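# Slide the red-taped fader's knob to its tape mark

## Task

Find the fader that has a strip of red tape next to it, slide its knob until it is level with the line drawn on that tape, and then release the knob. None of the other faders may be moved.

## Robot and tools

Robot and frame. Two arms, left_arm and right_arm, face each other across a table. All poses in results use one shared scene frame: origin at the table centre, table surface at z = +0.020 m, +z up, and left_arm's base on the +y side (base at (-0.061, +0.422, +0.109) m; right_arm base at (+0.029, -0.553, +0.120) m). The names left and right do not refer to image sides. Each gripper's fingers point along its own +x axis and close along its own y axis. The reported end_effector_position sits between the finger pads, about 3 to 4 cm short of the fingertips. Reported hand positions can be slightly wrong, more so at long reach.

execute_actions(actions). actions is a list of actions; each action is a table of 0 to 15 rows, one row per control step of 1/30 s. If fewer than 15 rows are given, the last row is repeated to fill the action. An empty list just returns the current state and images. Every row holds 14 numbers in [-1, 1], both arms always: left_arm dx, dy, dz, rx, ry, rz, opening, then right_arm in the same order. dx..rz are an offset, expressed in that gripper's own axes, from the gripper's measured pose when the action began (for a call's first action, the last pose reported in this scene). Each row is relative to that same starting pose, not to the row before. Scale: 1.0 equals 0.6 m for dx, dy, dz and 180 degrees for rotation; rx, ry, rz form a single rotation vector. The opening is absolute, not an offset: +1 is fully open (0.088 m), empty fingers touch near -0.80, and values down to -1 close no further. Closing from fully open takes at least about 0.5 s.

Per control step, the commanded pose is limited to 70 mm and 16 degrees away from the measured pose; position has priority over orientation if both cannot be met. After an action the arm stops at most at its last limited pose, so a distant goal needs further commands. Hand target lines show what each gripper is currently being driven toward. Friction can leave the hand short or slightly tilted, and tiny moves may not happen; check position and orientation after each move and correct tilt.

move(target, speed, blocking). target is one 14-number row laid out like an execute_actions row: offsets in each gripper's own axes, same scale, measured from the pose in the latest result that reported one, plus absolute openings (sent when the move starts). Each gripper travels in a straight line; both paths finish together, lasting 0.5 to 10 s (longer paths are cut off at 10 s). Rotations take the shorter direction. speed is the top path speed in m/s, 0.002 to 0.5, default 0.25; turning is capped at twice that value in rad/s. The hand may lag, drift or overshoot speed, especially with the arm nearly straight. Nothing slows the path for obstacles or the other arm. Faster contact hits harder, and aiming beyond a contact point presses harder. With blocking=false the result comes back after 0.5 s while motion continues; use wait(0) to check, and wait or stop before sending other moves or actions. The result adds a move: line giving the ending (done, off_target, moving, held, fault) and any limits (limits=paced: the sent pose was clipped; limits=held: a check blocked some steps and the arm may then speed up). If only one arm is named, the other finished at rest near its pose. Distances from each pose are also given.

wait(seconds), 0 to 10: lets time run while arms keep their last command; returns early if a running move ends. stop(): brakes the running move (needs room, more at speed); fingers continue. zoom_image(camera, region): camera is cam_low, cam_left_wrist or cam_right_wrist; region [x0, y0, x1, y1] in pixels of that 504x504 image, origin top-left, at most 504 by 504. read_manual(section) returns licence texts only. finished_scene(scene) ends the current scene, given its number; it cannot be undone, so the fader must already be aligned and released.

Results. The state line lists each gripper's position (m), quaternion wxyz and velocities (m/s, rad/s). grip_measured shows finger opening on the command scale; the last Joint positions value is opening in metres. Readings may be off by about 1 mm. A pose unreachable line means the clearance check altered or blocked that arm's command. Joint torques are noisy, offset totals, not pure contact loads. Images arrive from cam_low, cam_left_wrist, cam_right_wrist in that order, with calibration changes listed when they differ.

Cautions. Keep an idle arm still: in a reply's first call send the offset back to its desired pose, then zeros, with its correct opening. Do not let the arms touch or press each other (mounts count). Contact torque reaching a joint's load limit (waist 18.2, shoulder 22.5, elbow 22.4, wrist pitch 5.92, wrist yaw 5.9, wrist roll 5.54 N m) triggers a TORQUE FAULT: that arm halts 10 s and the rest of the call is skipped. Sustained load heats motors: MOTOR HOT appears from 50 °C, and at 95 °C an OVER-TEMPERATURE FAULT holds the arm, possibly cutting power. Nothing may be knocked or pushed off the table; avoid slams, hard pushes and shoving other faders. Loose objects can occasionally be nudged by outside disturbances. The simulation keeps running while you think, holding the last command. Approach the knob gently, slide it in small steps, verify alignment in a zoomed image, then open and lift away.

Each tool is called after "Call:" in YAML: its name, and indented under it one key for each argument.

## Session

Call:
execute_actions:
  actions: []

Scene clock: 0.00 s.
left_arm: end_effector_position=(-0.1727, +0.1270, +0.4337) grip_measured=+0.844 end_effector_quat_wxyz=(+0.570, -0.022, -0.017, -0.821) end_effector_velocity=(+0.000, +0.000, -0.005) end_effector_angular_velocity=(+0.023, -0.001, +0.004) | right_arm: end_effector_position=(+0.3508, -0.4120, +0.3454) grip_measured=+0.830 end_effector_quat_wxyz=(+0.903, -0.268, -0.147, +0.301) end_effector_velocity=(-0.000, +0.000, -0.005) end_effector_angular_velocity=(-0.000, +0.026, +0.006)
Joint positions: left_arm=[ 0.007  0.851  0.651  0.256 -0.008  0.004  0.08 ] | right_arm=[-1.724  1.276  0.379  1.013 -0.447 -0.564  0.08 ]
Joint velocities: left_arm=[-0.002 -0.002 -0.002 -0.022 -0.007 -0.007  0.   ] | right_arm=[-0.002 -0.002 -0.002 -0.022 -0.007  0.007 -0.   ]
Joint torques (N m, as the arm reports them, + toward a larger angle): no reading
Heat: left arm: hottest shoulder 32 °C (+0.0 °C/min); right arm: hottest elbow 33 °C (+0.0 °C/min).
Hand target (left_arm): -0.173, +0.127, +0.434; -0.570, +0.022, +0.017, +0.821
Hand target (right_arm): +0.351, -0.412, +0.345; +0.903, -0.268, -0.147, +0.301
camera_calibration (this result's frames):
cam_left_wrist: T_world_to_cam=[[-0.925682, 0.378235, 0.00708462, -0.205953], [0.114308, 0.297507, -0.947852, 0.420001], [-0.360619, -0.8766, -0.318632, 0.260758], [0, 0, 0, 1]] pos_world=[-0.144622, 0.181526, 0.482644]
cam_right_wrist: T_world_to_cam=[[0.421514, -0.728964, 0.539386, -0.636586], [0.14489, -0.533028, -0.833599, 0.0492032], [0.895172, 0.429526, -0.119059, -0.0179577], [0, 0, 0, 1]] pos_world=[0.277276, -0.430108, 0.382243]

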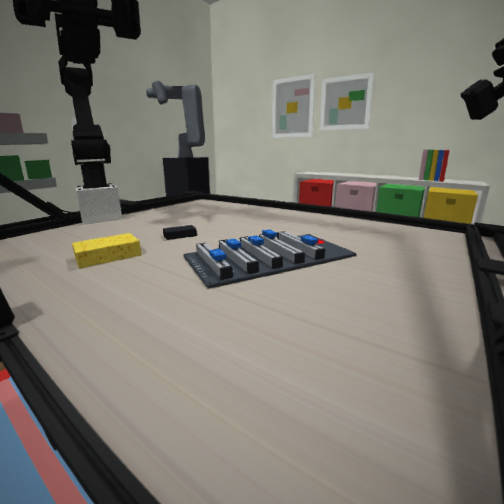

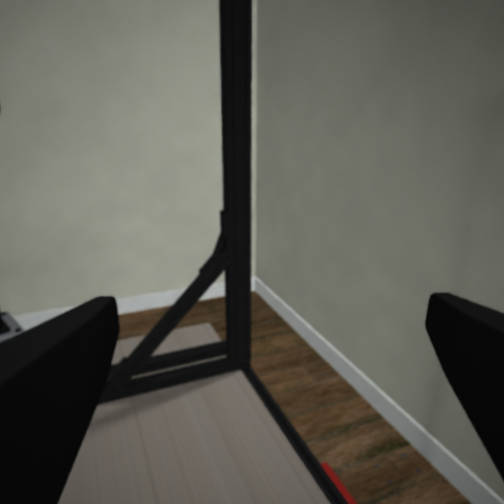

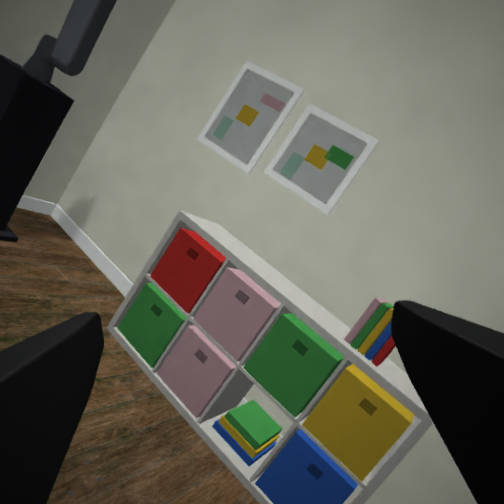

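Call:
move:
  target: [0,0,0,0,0,0,0.84,-0.27,0.715,0.18,0.418,0.57,-0.166,0.3]
  speed: 0.3

Scene clock: 5.43 s.
left_arm: end_effector_position=(-0.1727, +0.1270, +0.4337) grip_measured=+0.840 end_effector_quat_wxyz=(+0.570, -0.022, -0.017, -0.821) end_effector_velocity=(+0.000, +0.000, +0.000) end_effector_angular_velocity=(+0.005, +0.006, +0.004) | right_arm: end_effector_position=(-0.0165, -0.1820, +0.1732) grip_measured=+0.300 end_effector_quat_wxyz=(+0.682, +0.180, +0.686, -0.177) end_effector_velocity=(+0.002, -0.001, +0.001) end_effector_angular_velocity=(-0.003, +0.007, +0.000)
Joint positions: left_arm=[ 0.007  0.851  0.651  0.256 -0.008  0.004  0.08 ] | right_arm=[-0.258  2.003  1.474 -1.037 -0.003  2.204  0.054]
Joint velocities: left_arm=[-0.002 -0.002  0.002 -0.007 -0.007 -0.007  0.   ] | right_arm=[-0.007 -0.002  0.002 -0.007 -0.007 -0.007 -0.   ]
Joint torques (N m, as the arm reports them, + toward a larger angle): left_arm=[-0.03 -2.45  7.3   2.02 -0.02  0.  ] | right_arm=[ 0.13 -8.38  6.92  0.2  -0.04  0.17]
Heat: left arm: hottest shoulder 32 °C (+0.0 °C/min); right arm: hottest elbow 34 °C (+11.0 °C/min).
Hand target (left_arm): -0.173, +0.127, +0.434; -0.570, +0.022, +0.017, +0.821
Hand target (right_arm): -0.018, -0.180, +0.169; +0.682, +0.180, +0.686, -0.182
Off the commanded pose (left_arm): 0.000 m, 0 deg.
Off the commanded pose (right_arm): 0.005 m, 1 deg.
move: done
camera_calibration (this result's frames):
cam_left_wrist: T_world_to_cam=[[-0.925682, 0.378235, 0.00708462, -0.205953], [0.114308, 0.297507, -0.947852, 0.420001], [-0.360619, -0.8766, -0.318632, 0.260758], [0, 0, 0, 1]] pos_world=[-0.144622, 0.181526, 0.482644]
cam_right_wrist: T_world_to_cam=[[-0.514798, -0.854666, 0.0673013, -0.177695], [-0.802922, 0.508167, 0.31158, 0.0569587], [-0.300497, 0.106363, -0.947834, 0.256519], [0, 0, 0, 1]] pos_world=[0.0313395, -0.208099, 0.237349]

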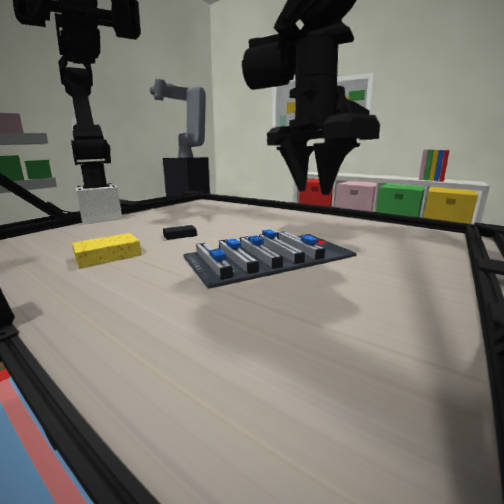

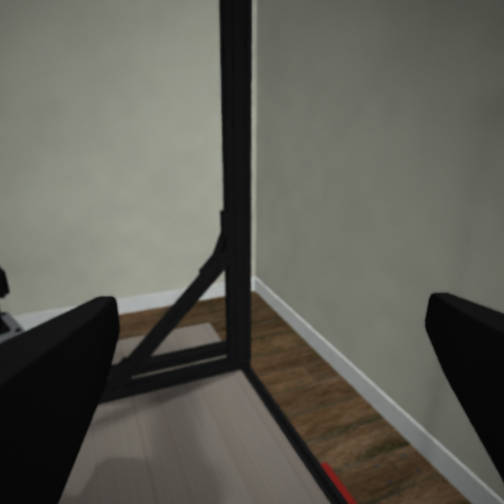

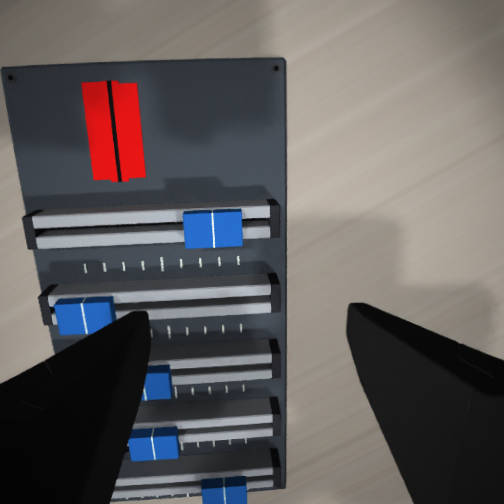

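Call:
move:
  target: [0,0,0,0,0,0,0.84,0.115,0.015,0.012,0,0,0,0.2]

Call:
zoom_image:
  camera: "cam_low"
  region: [250,190,370,280]

Scene clock: 6.97 s.
left_arm: end_effector_position=(-0.1727, +0.1270, +0.4337) grip_measured=+0.840 end_effector_quat_wxyz=(+0.570, -0.022, -0.017, -0.821) end_effector_velocity=(+0.000, -0.001, -0.006) end_effector_angular_velocity=(+0.014, -0.013, +0.005) | right_arm: end_effector_position=(-0.0070, -0.1740, +0.1108) grip_measured=+0.200 end_effector_quat_wxyz=(+0.680, +0.188, +0.688, -0.173) end_effector_velocity=(-0.002, -0.002, +0.000) end_effector_angular_velocity=(-0.008, +0.006, +0.025)
Joint positions: left_arm=[ 0.007  0.851  0.651  0.256 -0.008  0.004  0.08 ] | right_arm=[-0.286  2.104  1.361 -0.803 -0.003  2.181  0.049]
Joint velocities: left_arm=[-0.002  0.002 -0.007 -0.007 -0.007  0.007 -0.   ] | right_arm=[ 0.002 -0.002 -0.002 -0.007 -0.007 -0.022 -0.   ]
Joint torques (N m, as the arm reports them, + toward a larger angle): left_arm=[ 0.05 -2.6   7.32  1.99  0.   -0.01] | right_arm=[-0.26 -9.18  4.78  0.23  0.07 -0.19]
Heat: left arm: hottest elbow 33 °C (+8.6 °C/min); right arm: hottest elbow 34 °C (+8.6 °C/min).
Hand target (left_arm): -0.173, +0.127, +0.434; -0.570, +0.022, +0.017, +0.821
Hand target (right_arm): -0.006, -0.178, +0.104; +0.682, +0.181, +0.686, -0.178
Off the commanded pose (left_arm): 0.000 m, 0 deg.
Off the commanded pose (right_arm): 0.007 m, 1 deg.
move: done
camera_calibration (this result's frames):
cam_left_wrist: T_world_to_cam=[[-0.925682, 0.378235, 0.00708462, -0.205953], [0.114308, 0.297507, -0.947852, 0.420001], [-0.360619, -0.8766, -0.318632, 0.260758], [0, 0, 0, 1]] pos_world=[-0.144622, 0.181526, 0.482644]
cam_right_wrist: T_world_to_cam=[[-0.518582, -0.853419, 0.0524305, -0.159944], [-0.799954, 0.505918, 0.322678, 0.0783512], [-0.301905, 0.125393, -0.945056, 0.202421], [0, 0, 0, 1]] pos_world=[0.0408453, -0.20152, 0.174403]

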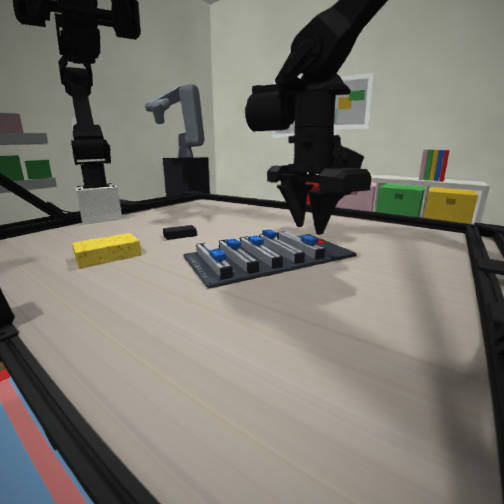

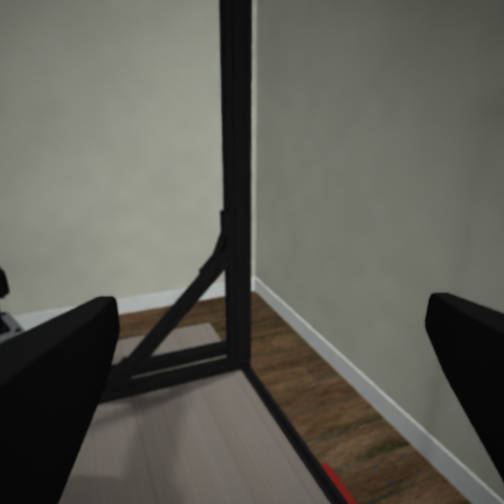

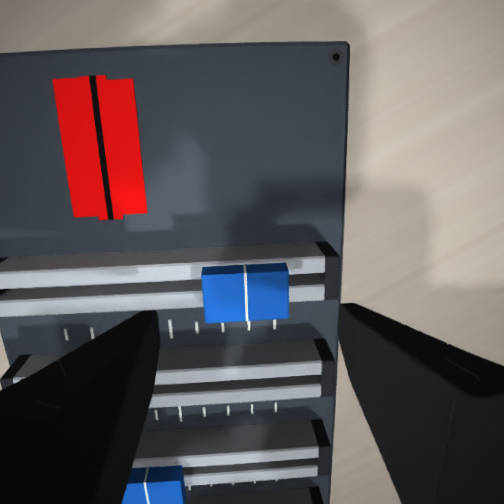

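Region (250, 190, 370, 280) of cam_low's 504x504 image, scaled by 4.200, with more detail than that image has; it fills the top 378 rows of this view, and the rest is white.

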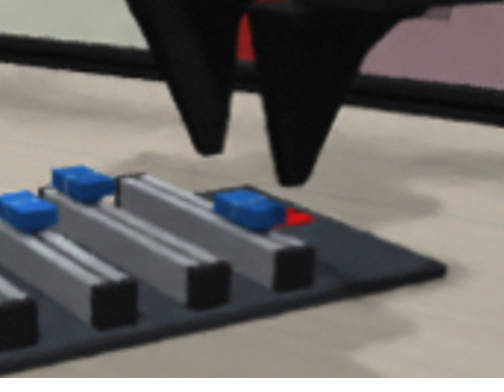

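Call:
move:
  target: [0,0,0,0,0,0,0.84,0.047,-0.004,0.003,0,0,0,0.1]
  speed: 0.1

Call:
move:
  target: [0,0,0,0,0,0,0.84,0,0.068,0,0,0,0,-0.17]
  speed: 0.05

Call:
zoom_image:
  camera: "cam_low"
  region: [250,190,370,280]

Scene clock: 8.53 s.
left_arm: end_effector_position=(-0.1727, +0.1270, +0.4337) grip_measured=+0.840 end_effector_quat_wxyz=(+0.570, -0.022, -0.017, -0.821) end_effector_velocity=(+0.001, +0.001, +0.003) end_effector_angular_velocity=(-0.014, -0.002, +0.005) | right_arm: end_effector_position=(-0.0073, -0.1709, +0.0910) grip_measured=+0.100 end_effector_quat_wxyz=(+0.676, +0.197, +0.691, -0.164) end_effector_velocity=(+0.002, +0.001, +0.000) end_effector_angular_velocity=(+0.008, -0.006, -0.010)
Joint positions: left_arm=[ 0.007  0.851  0.651  0.256 -0.008  0.004  0.08 ] | right_arm=[-0.286  2.136  1.319 -0.705 -0.003  2.181  0.044]
Joint velocities: left_arm=[-0.002 -0.002  0.002  0.007 -0.007  0.007 -0.   ] | right_arm=[-0.002 -0.002 -0.002  0.007  0.007  0.007 -0.   ]
Joint torques (N m, as the arm reports them, + toward a larger angle): left_arm=[-0.04 -2.67  7.35  1.99  0.03  0.01] | right_arm=[-0.08 -8.83  4.31  0.26  0.05 -0.01]
Heat: left arm: hottest elbow 33 °C (+7.0 °C/min); right arm: hottest elbow 34 °C (+7.0 °C/min).
Hand target (left_arm): -0.173, +0.127, +0.434; -0.570, +0.022, +0.017, +0.821
Hand target (right_arm): -0.007, -0.177, +0.083; +0.680, +0.188, +0.688, -0.173
Off the commanded pose (left_arm): 0.000 m, 0 deg.
Off the commanded pose (right_arm): 0.010 m, 1 deg.
move: off_target (right_arm)
camera_calibration (this result's frames):
cam_left_wrist: T_world_to_cam=[[-0.925682, 0.378235, 0.00708462, -0.205953], [0.114308, 0.297507, -0.947852, 0.420001], [-0.360619, -0.8766, -0.318632, 0.260758], [0, 0, 0, 1]] pos_world=[-0.144622, 0.181526, 0.482644]
cam_right_wrist: T_world_to_cam=[[-0.518482, -0.85448, 0.0322459, -0.154772], [-0.799176, 0.497648, 0.337142, 0.0802518], [-0.304128, 0.149032, -0.940902, 0.186816], [0, 0, 0, 1]] pos_world=[0.040705, -0.200028, 0.15371]

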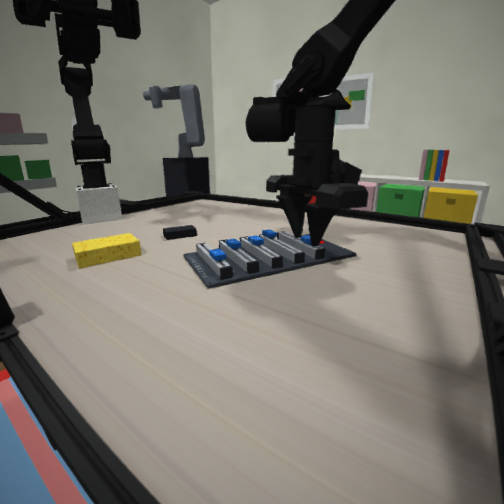

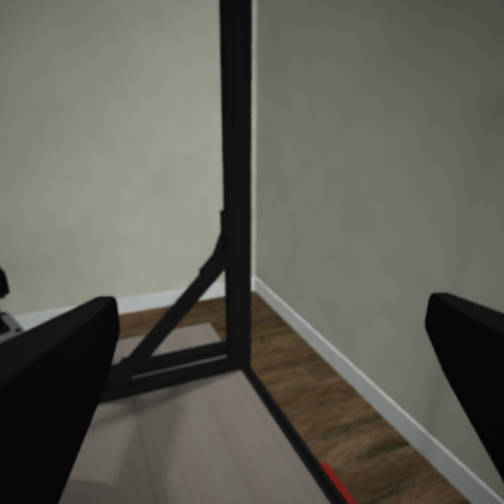

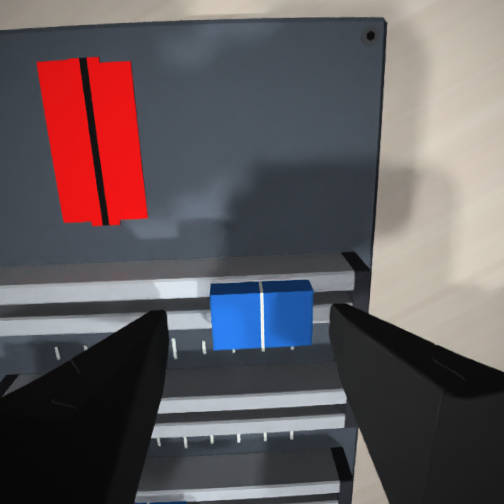

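Scene clock: 9.73 s.
left_arm: end_effector_position=(-0.1727, +0.1270, +0.4337) grip_measured=+0.840 end_effector_quat_wxyz=(+0.570, -0.022, -0.017, -0.821) end_effector_velocity=(+0.001, +0.000, +0.001) end_effector_angular_velocity=(+0.001, +0.024, +0.013) | right_arm: end_effector_position=(+0.0111, -0.1373, +0.0961) grip_measured=-0.169 end_effector_quat_wxyz=(+0.675, +0.199, +0.691, -0.164) end_effector_velocity=(-0.000, +0.002, +0.005) end_effector_angular_velocity=(+0.007, +0.007, +0.005)
Joint positions: left_arm=[ 0.007  0.851  0.651  0.256 -0.008  0.004  0.08 ] | right_arm=[-0.338  2.228  1.5   -0.789 -0.006  2.131  0.031]
Joint velocities: left_arm=[-0.007 -0.002 -0.002  0.007 -0.022 -0.022 -0.   ] | right_arm=[-0.002 -0.007  0.007 -0.007 -0.007 -0.007  0.   ]
Joint torques (N m, as the arm reports them, + toward a larger angle): left_arm=[-0.03 -2.62  7.46  1.98  0.03  0.02] | right_arm=[-0.39 -9.83  6.84  0.14  0.08 -0.18]
Heat: left arm: hottest elbow 33 °C (+6.2 °C/min); right arm: hottest elbow 34 °C (+6.2 °C/min).
Hand target (left_arm): -0.173, +0.127, +0.434; -0.570, +0.022, +0.017, +0.821
Hand target (right_arm): +0.013, -0.135, +0.093; +0.676, +0.197, +0.691, -0.164
Off the commanded pose (left_arm): 0.000 m, 0 deg.
Off the commanded pose (right_arm): 0.004 m, 0 deg.
move: done
camera_calibration (this result's frames):
cam_left_wrist: T_world_to_cam=[[-0.925682, 0.378235, 0.00708462, -0.205953], [0.114308, 0.297507, -0.947852, 0.420001], [-0.360619, -0.8766, -0.318632, 0.260758], [0, 0, 0, 1]] pos_world=[-0.144622, 0.181526, 0.482644]
cam_right_wrist: T_world_to_cam=[[-0.520662, -0.853274, 0.0288873, -0.116224], [-0.797634, 0.498219, 0.339936, 0.0762776], [-0.304451, 0.15395, -0.940005, 0.192846], [0, 0, 0, 1]] pos_world=[0.0590405, -0.166862, 0.158704]

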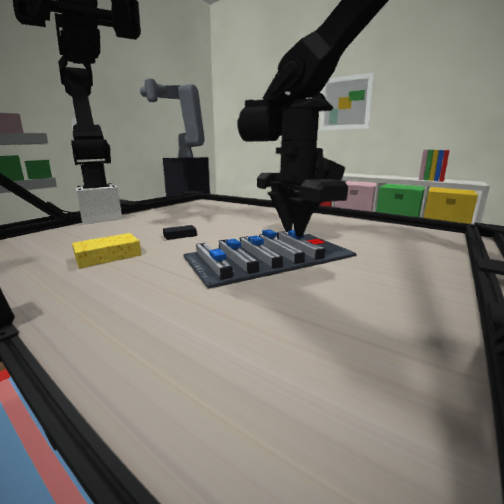

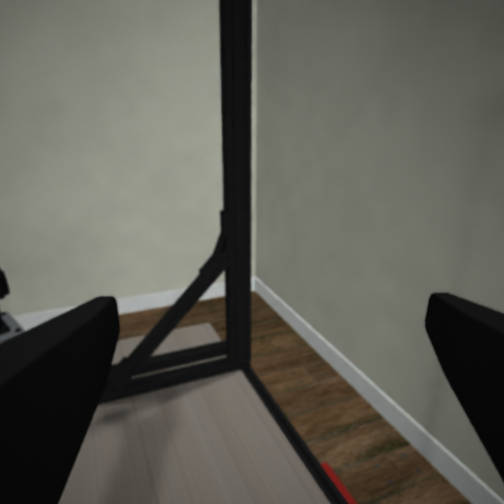

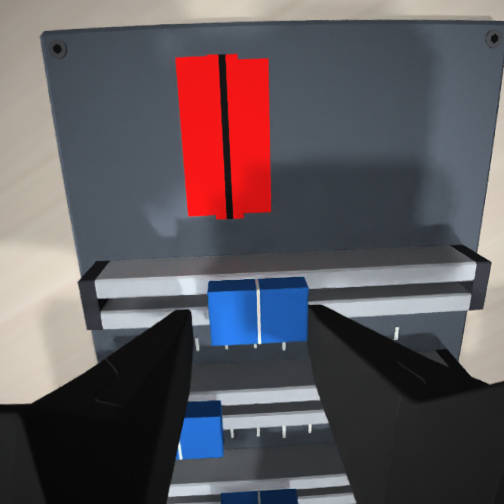

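Region (250, 190, 370, 280) of cam_low's 504x504 image, scaled by 4.200, with more detail than that image has; it fills the top 378 rows of this view, and the rest is white.

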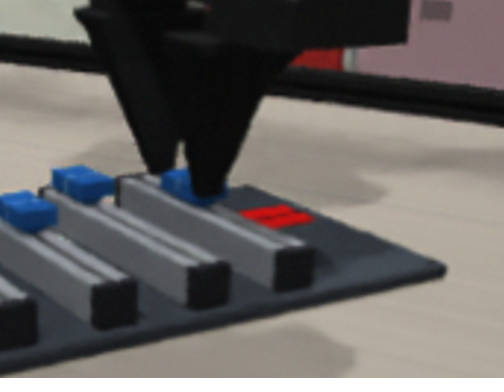

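Call:
move:
  target: [0,0,0,0,0,0,0.84,0.012,0.013,0.002,0,0,0,-0.17]
  speed: 0.02

Scene clock: 11.10 s.
left_arm: end_effector_position=(-0.1727, +0.1270, +0.4337) grip_measured=+0.840 end_effector_quat_wxyz=(+0.570, -0.022, -0.017, -0.821) end_effector_velocity=(-0.002, +0.001, -0.006) end_effector_angular_velocity=(+0.032, -0.005, -0.010) | right_arm: end_effector_position=(+0.0141, -0.1324, +0.0957) grip_measured=-0.169 end_effector_quat_wxyz=(+0.674, +0.202, +0.692, -0.162) end_effector_velocity=(+0.002, -0.001, -0.001) end_effector_angular_velocity=(-0.007, -0.007, -0.010)
Joint positions: left_arm=[ 0.007  0.851  0.651  0.256 -0.008  0.004  0.08 ] | right_arm=[-0.346  2.24   1.518 -0.787 -0.007  2.125  0.031]
Joint velocities: left_arm=[-0.002 -0.002  0.002 -0.037  0.007 -0.007  0.   ] | right_arm=[-0.002  0.002  0.002 -0.007  0.007  0.007 -0.   ]
Joint torques (N m, as the arm reports them, + toward a larger angle): left_arm=[ 0.03 -2.62  7.28  1.98 -0.01 -0.02] | right_arm=[-0.41 -9.16  6.69  0.52  0.06 -0.2 ]
Heat: left arm: hottest elbow 33 °C (+5.4 °C/min); right arm: hottest elbow 35 °C (+10.8 °C/min).
Hand target (left_arm): -0.173, +0.127, +0.434; -0.570, +0.022, +0.017, +0.821
Hand target (right_arm): +0.016, -0.131, +0.089; +0.675, +0.199, +0.691, -0.164
Off the commanded pose (left_arm): 0.000 m, 0 deg.
Off the commanded pose (right_arm): 0.007 m, 0 deg.
move: done
camera_calibration (this result's frames):
cam_left_wrist: T_world_to_cam=[[-0.925682, 0.378235, 0.00708462, -0.205953], [0.114308, 0.297507, -0.947852, 0.420001], [-0.360619, -0.8766, -0.318632, 0.260758], [0, 0, 0, 1]] pos_world=[-0.144622, 0.181526, 0.482644]
cam_right_wrist: T_world_to_cam=[[-0.522242, -0.852503, 0.0224061, -0.109638], [-0.79646, 0.496964, 0.344496, 0.0757537], [-0.304819, 0.162065, -0.93852, 0.193575], [0, 0, 0, 1]] pos_world=[0.0620827, -0.162485, 0.158034]

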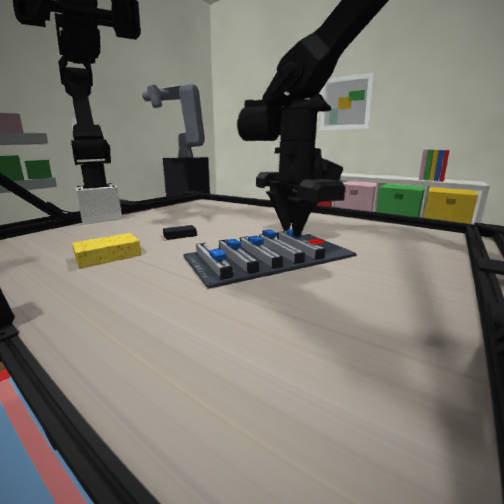

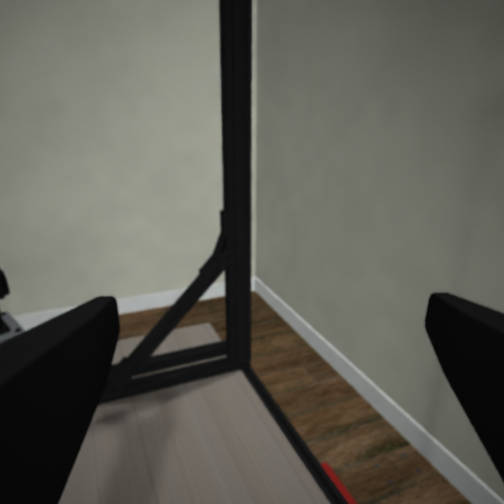

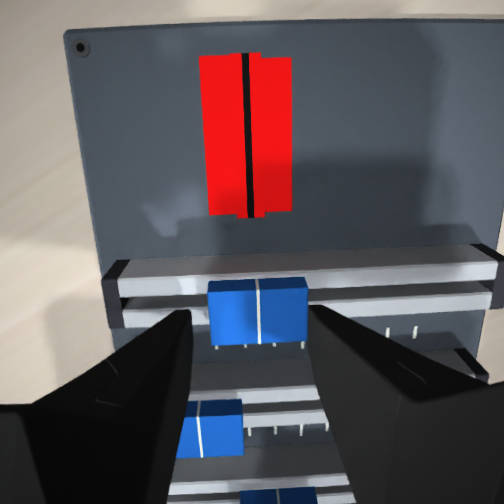

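Within about 1 mm. Release.

Call:
execute_actions:
  actions:
    - [[0,0,0,0,0,0,0.84,0,0,0,0,0,0,0.2]]
    - [[0,0,0,0,0,0,0.84,-0.05,0,0,0,0,0,0.2]]
    - [[0,0,0,0,0,0,0.84,-0.04,0,0,0,0,0,0.2]]

Scene clock: 13.17 s.
left_arm: end_effector_position=(-0.1727, +0.1270, +0.4337) grip_measured=+0.840 end_effector_quat_wxyz=(+0.570, -0.022, -0.017, -0.821) end_effector_velocity=(-0.000, -0.001, -0.012) end_effector_angular_velocity=(+0.051, +0.004, +0.004) | right_arm: end_effector_position=(+0.0143, -0.1386, +0.1432) grip_measured=+0.200 end_effector_quat_wxyz=(+0.676, +0.197, +0.690, -0.167) end_effector_velocity=(-0.000, -0.003, -0.002) end_effector_angular_velocity=(-0.012, +0.007, +0.005)
Joint positions: left_arm=[ 0.007  0.851  0.651  0.256 -0.008  0.004  0.08 ] | right_arm=[-0.346  2.156  1.584 -0.952 -0.007  2.125  0.049]
Joint velocities: left_arm=[-0.002  0.002 -0.007 -0.037 -0.007 -0.022  0.   ] | right_arm=[-0.002  0.002 -0.002 -0.007 -0.007 -0.007 -0.   ]
Joint torques (N m, as the arm reports them, + toward a larger angle): left_arm=[ 0.08 -2.5   7.36  1.98  0.   -0.02] | right_arm=[ -0.06 -12.21   6.73   0.01   0.05  -0.02]
Heat: left arm: hottest elbow 34 °C (+9.1 °C/min); right arm: hottest elbow 35 °C (+9.1 °C/min).
Hand target (left_arm): -0.173, +0.127, +0.434; -0.570, +0.022, +0.017, +0.821
Hand target (right_arm): +0.014, -0.137, +0.147; +0.675, +0.200, +0.691, -0.164
Off the commanded pose (left_arm): 0.000 m, 0 deg.
Off the commanded pose (right_arm): 0.004 m, 1 deg.
camera_calibration (this result's frames):
cam_left_wrist: T_world_to_cam=[[-0.925682, 0.378235, 0.00708462, -0.205953], [0.114308, 0.297507, -0.947852, 0.420001], [-0.360619, -0.8766, -0.318632, 0.260758], [0, 0, 0, 1]] pos_world=[-0.144622, 0.181526, 0.482644]
cam_right_wrist: T_world_to_cam=[[-0.522256, -0.852064, 0.0351405, -0.117655], [-0.796632, 0.502157, 0.336475, 0.0645298], [-0.304345, 0.147732, -0.941036, 0.237548], [0, 0, 0, 1]] pos_world=[0.062257, -0.167747, 0.205963]

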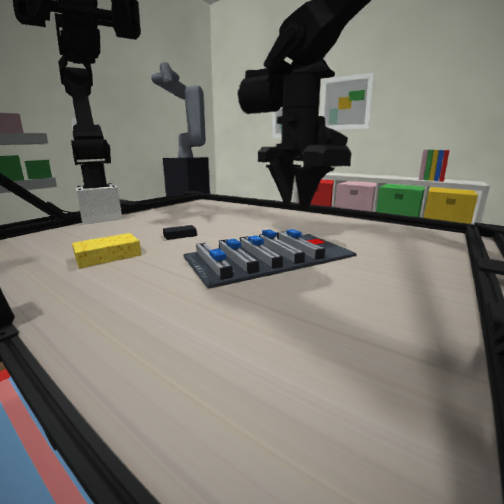

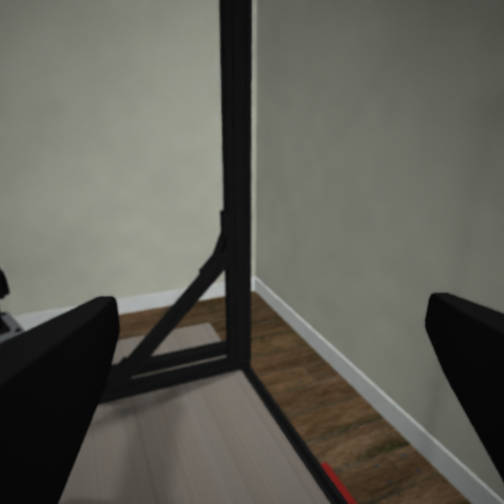

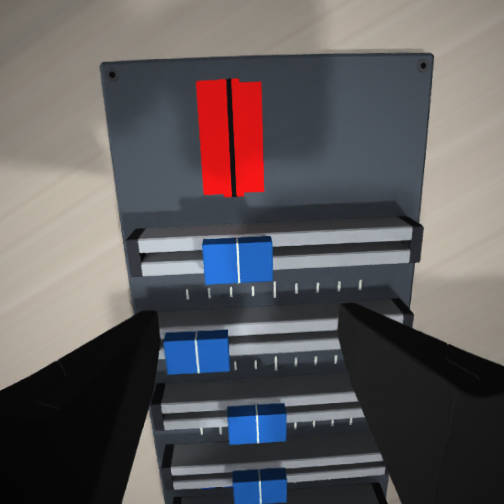

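Call:
finished_scene:
  scene: 2

The scene is finished: the task was done.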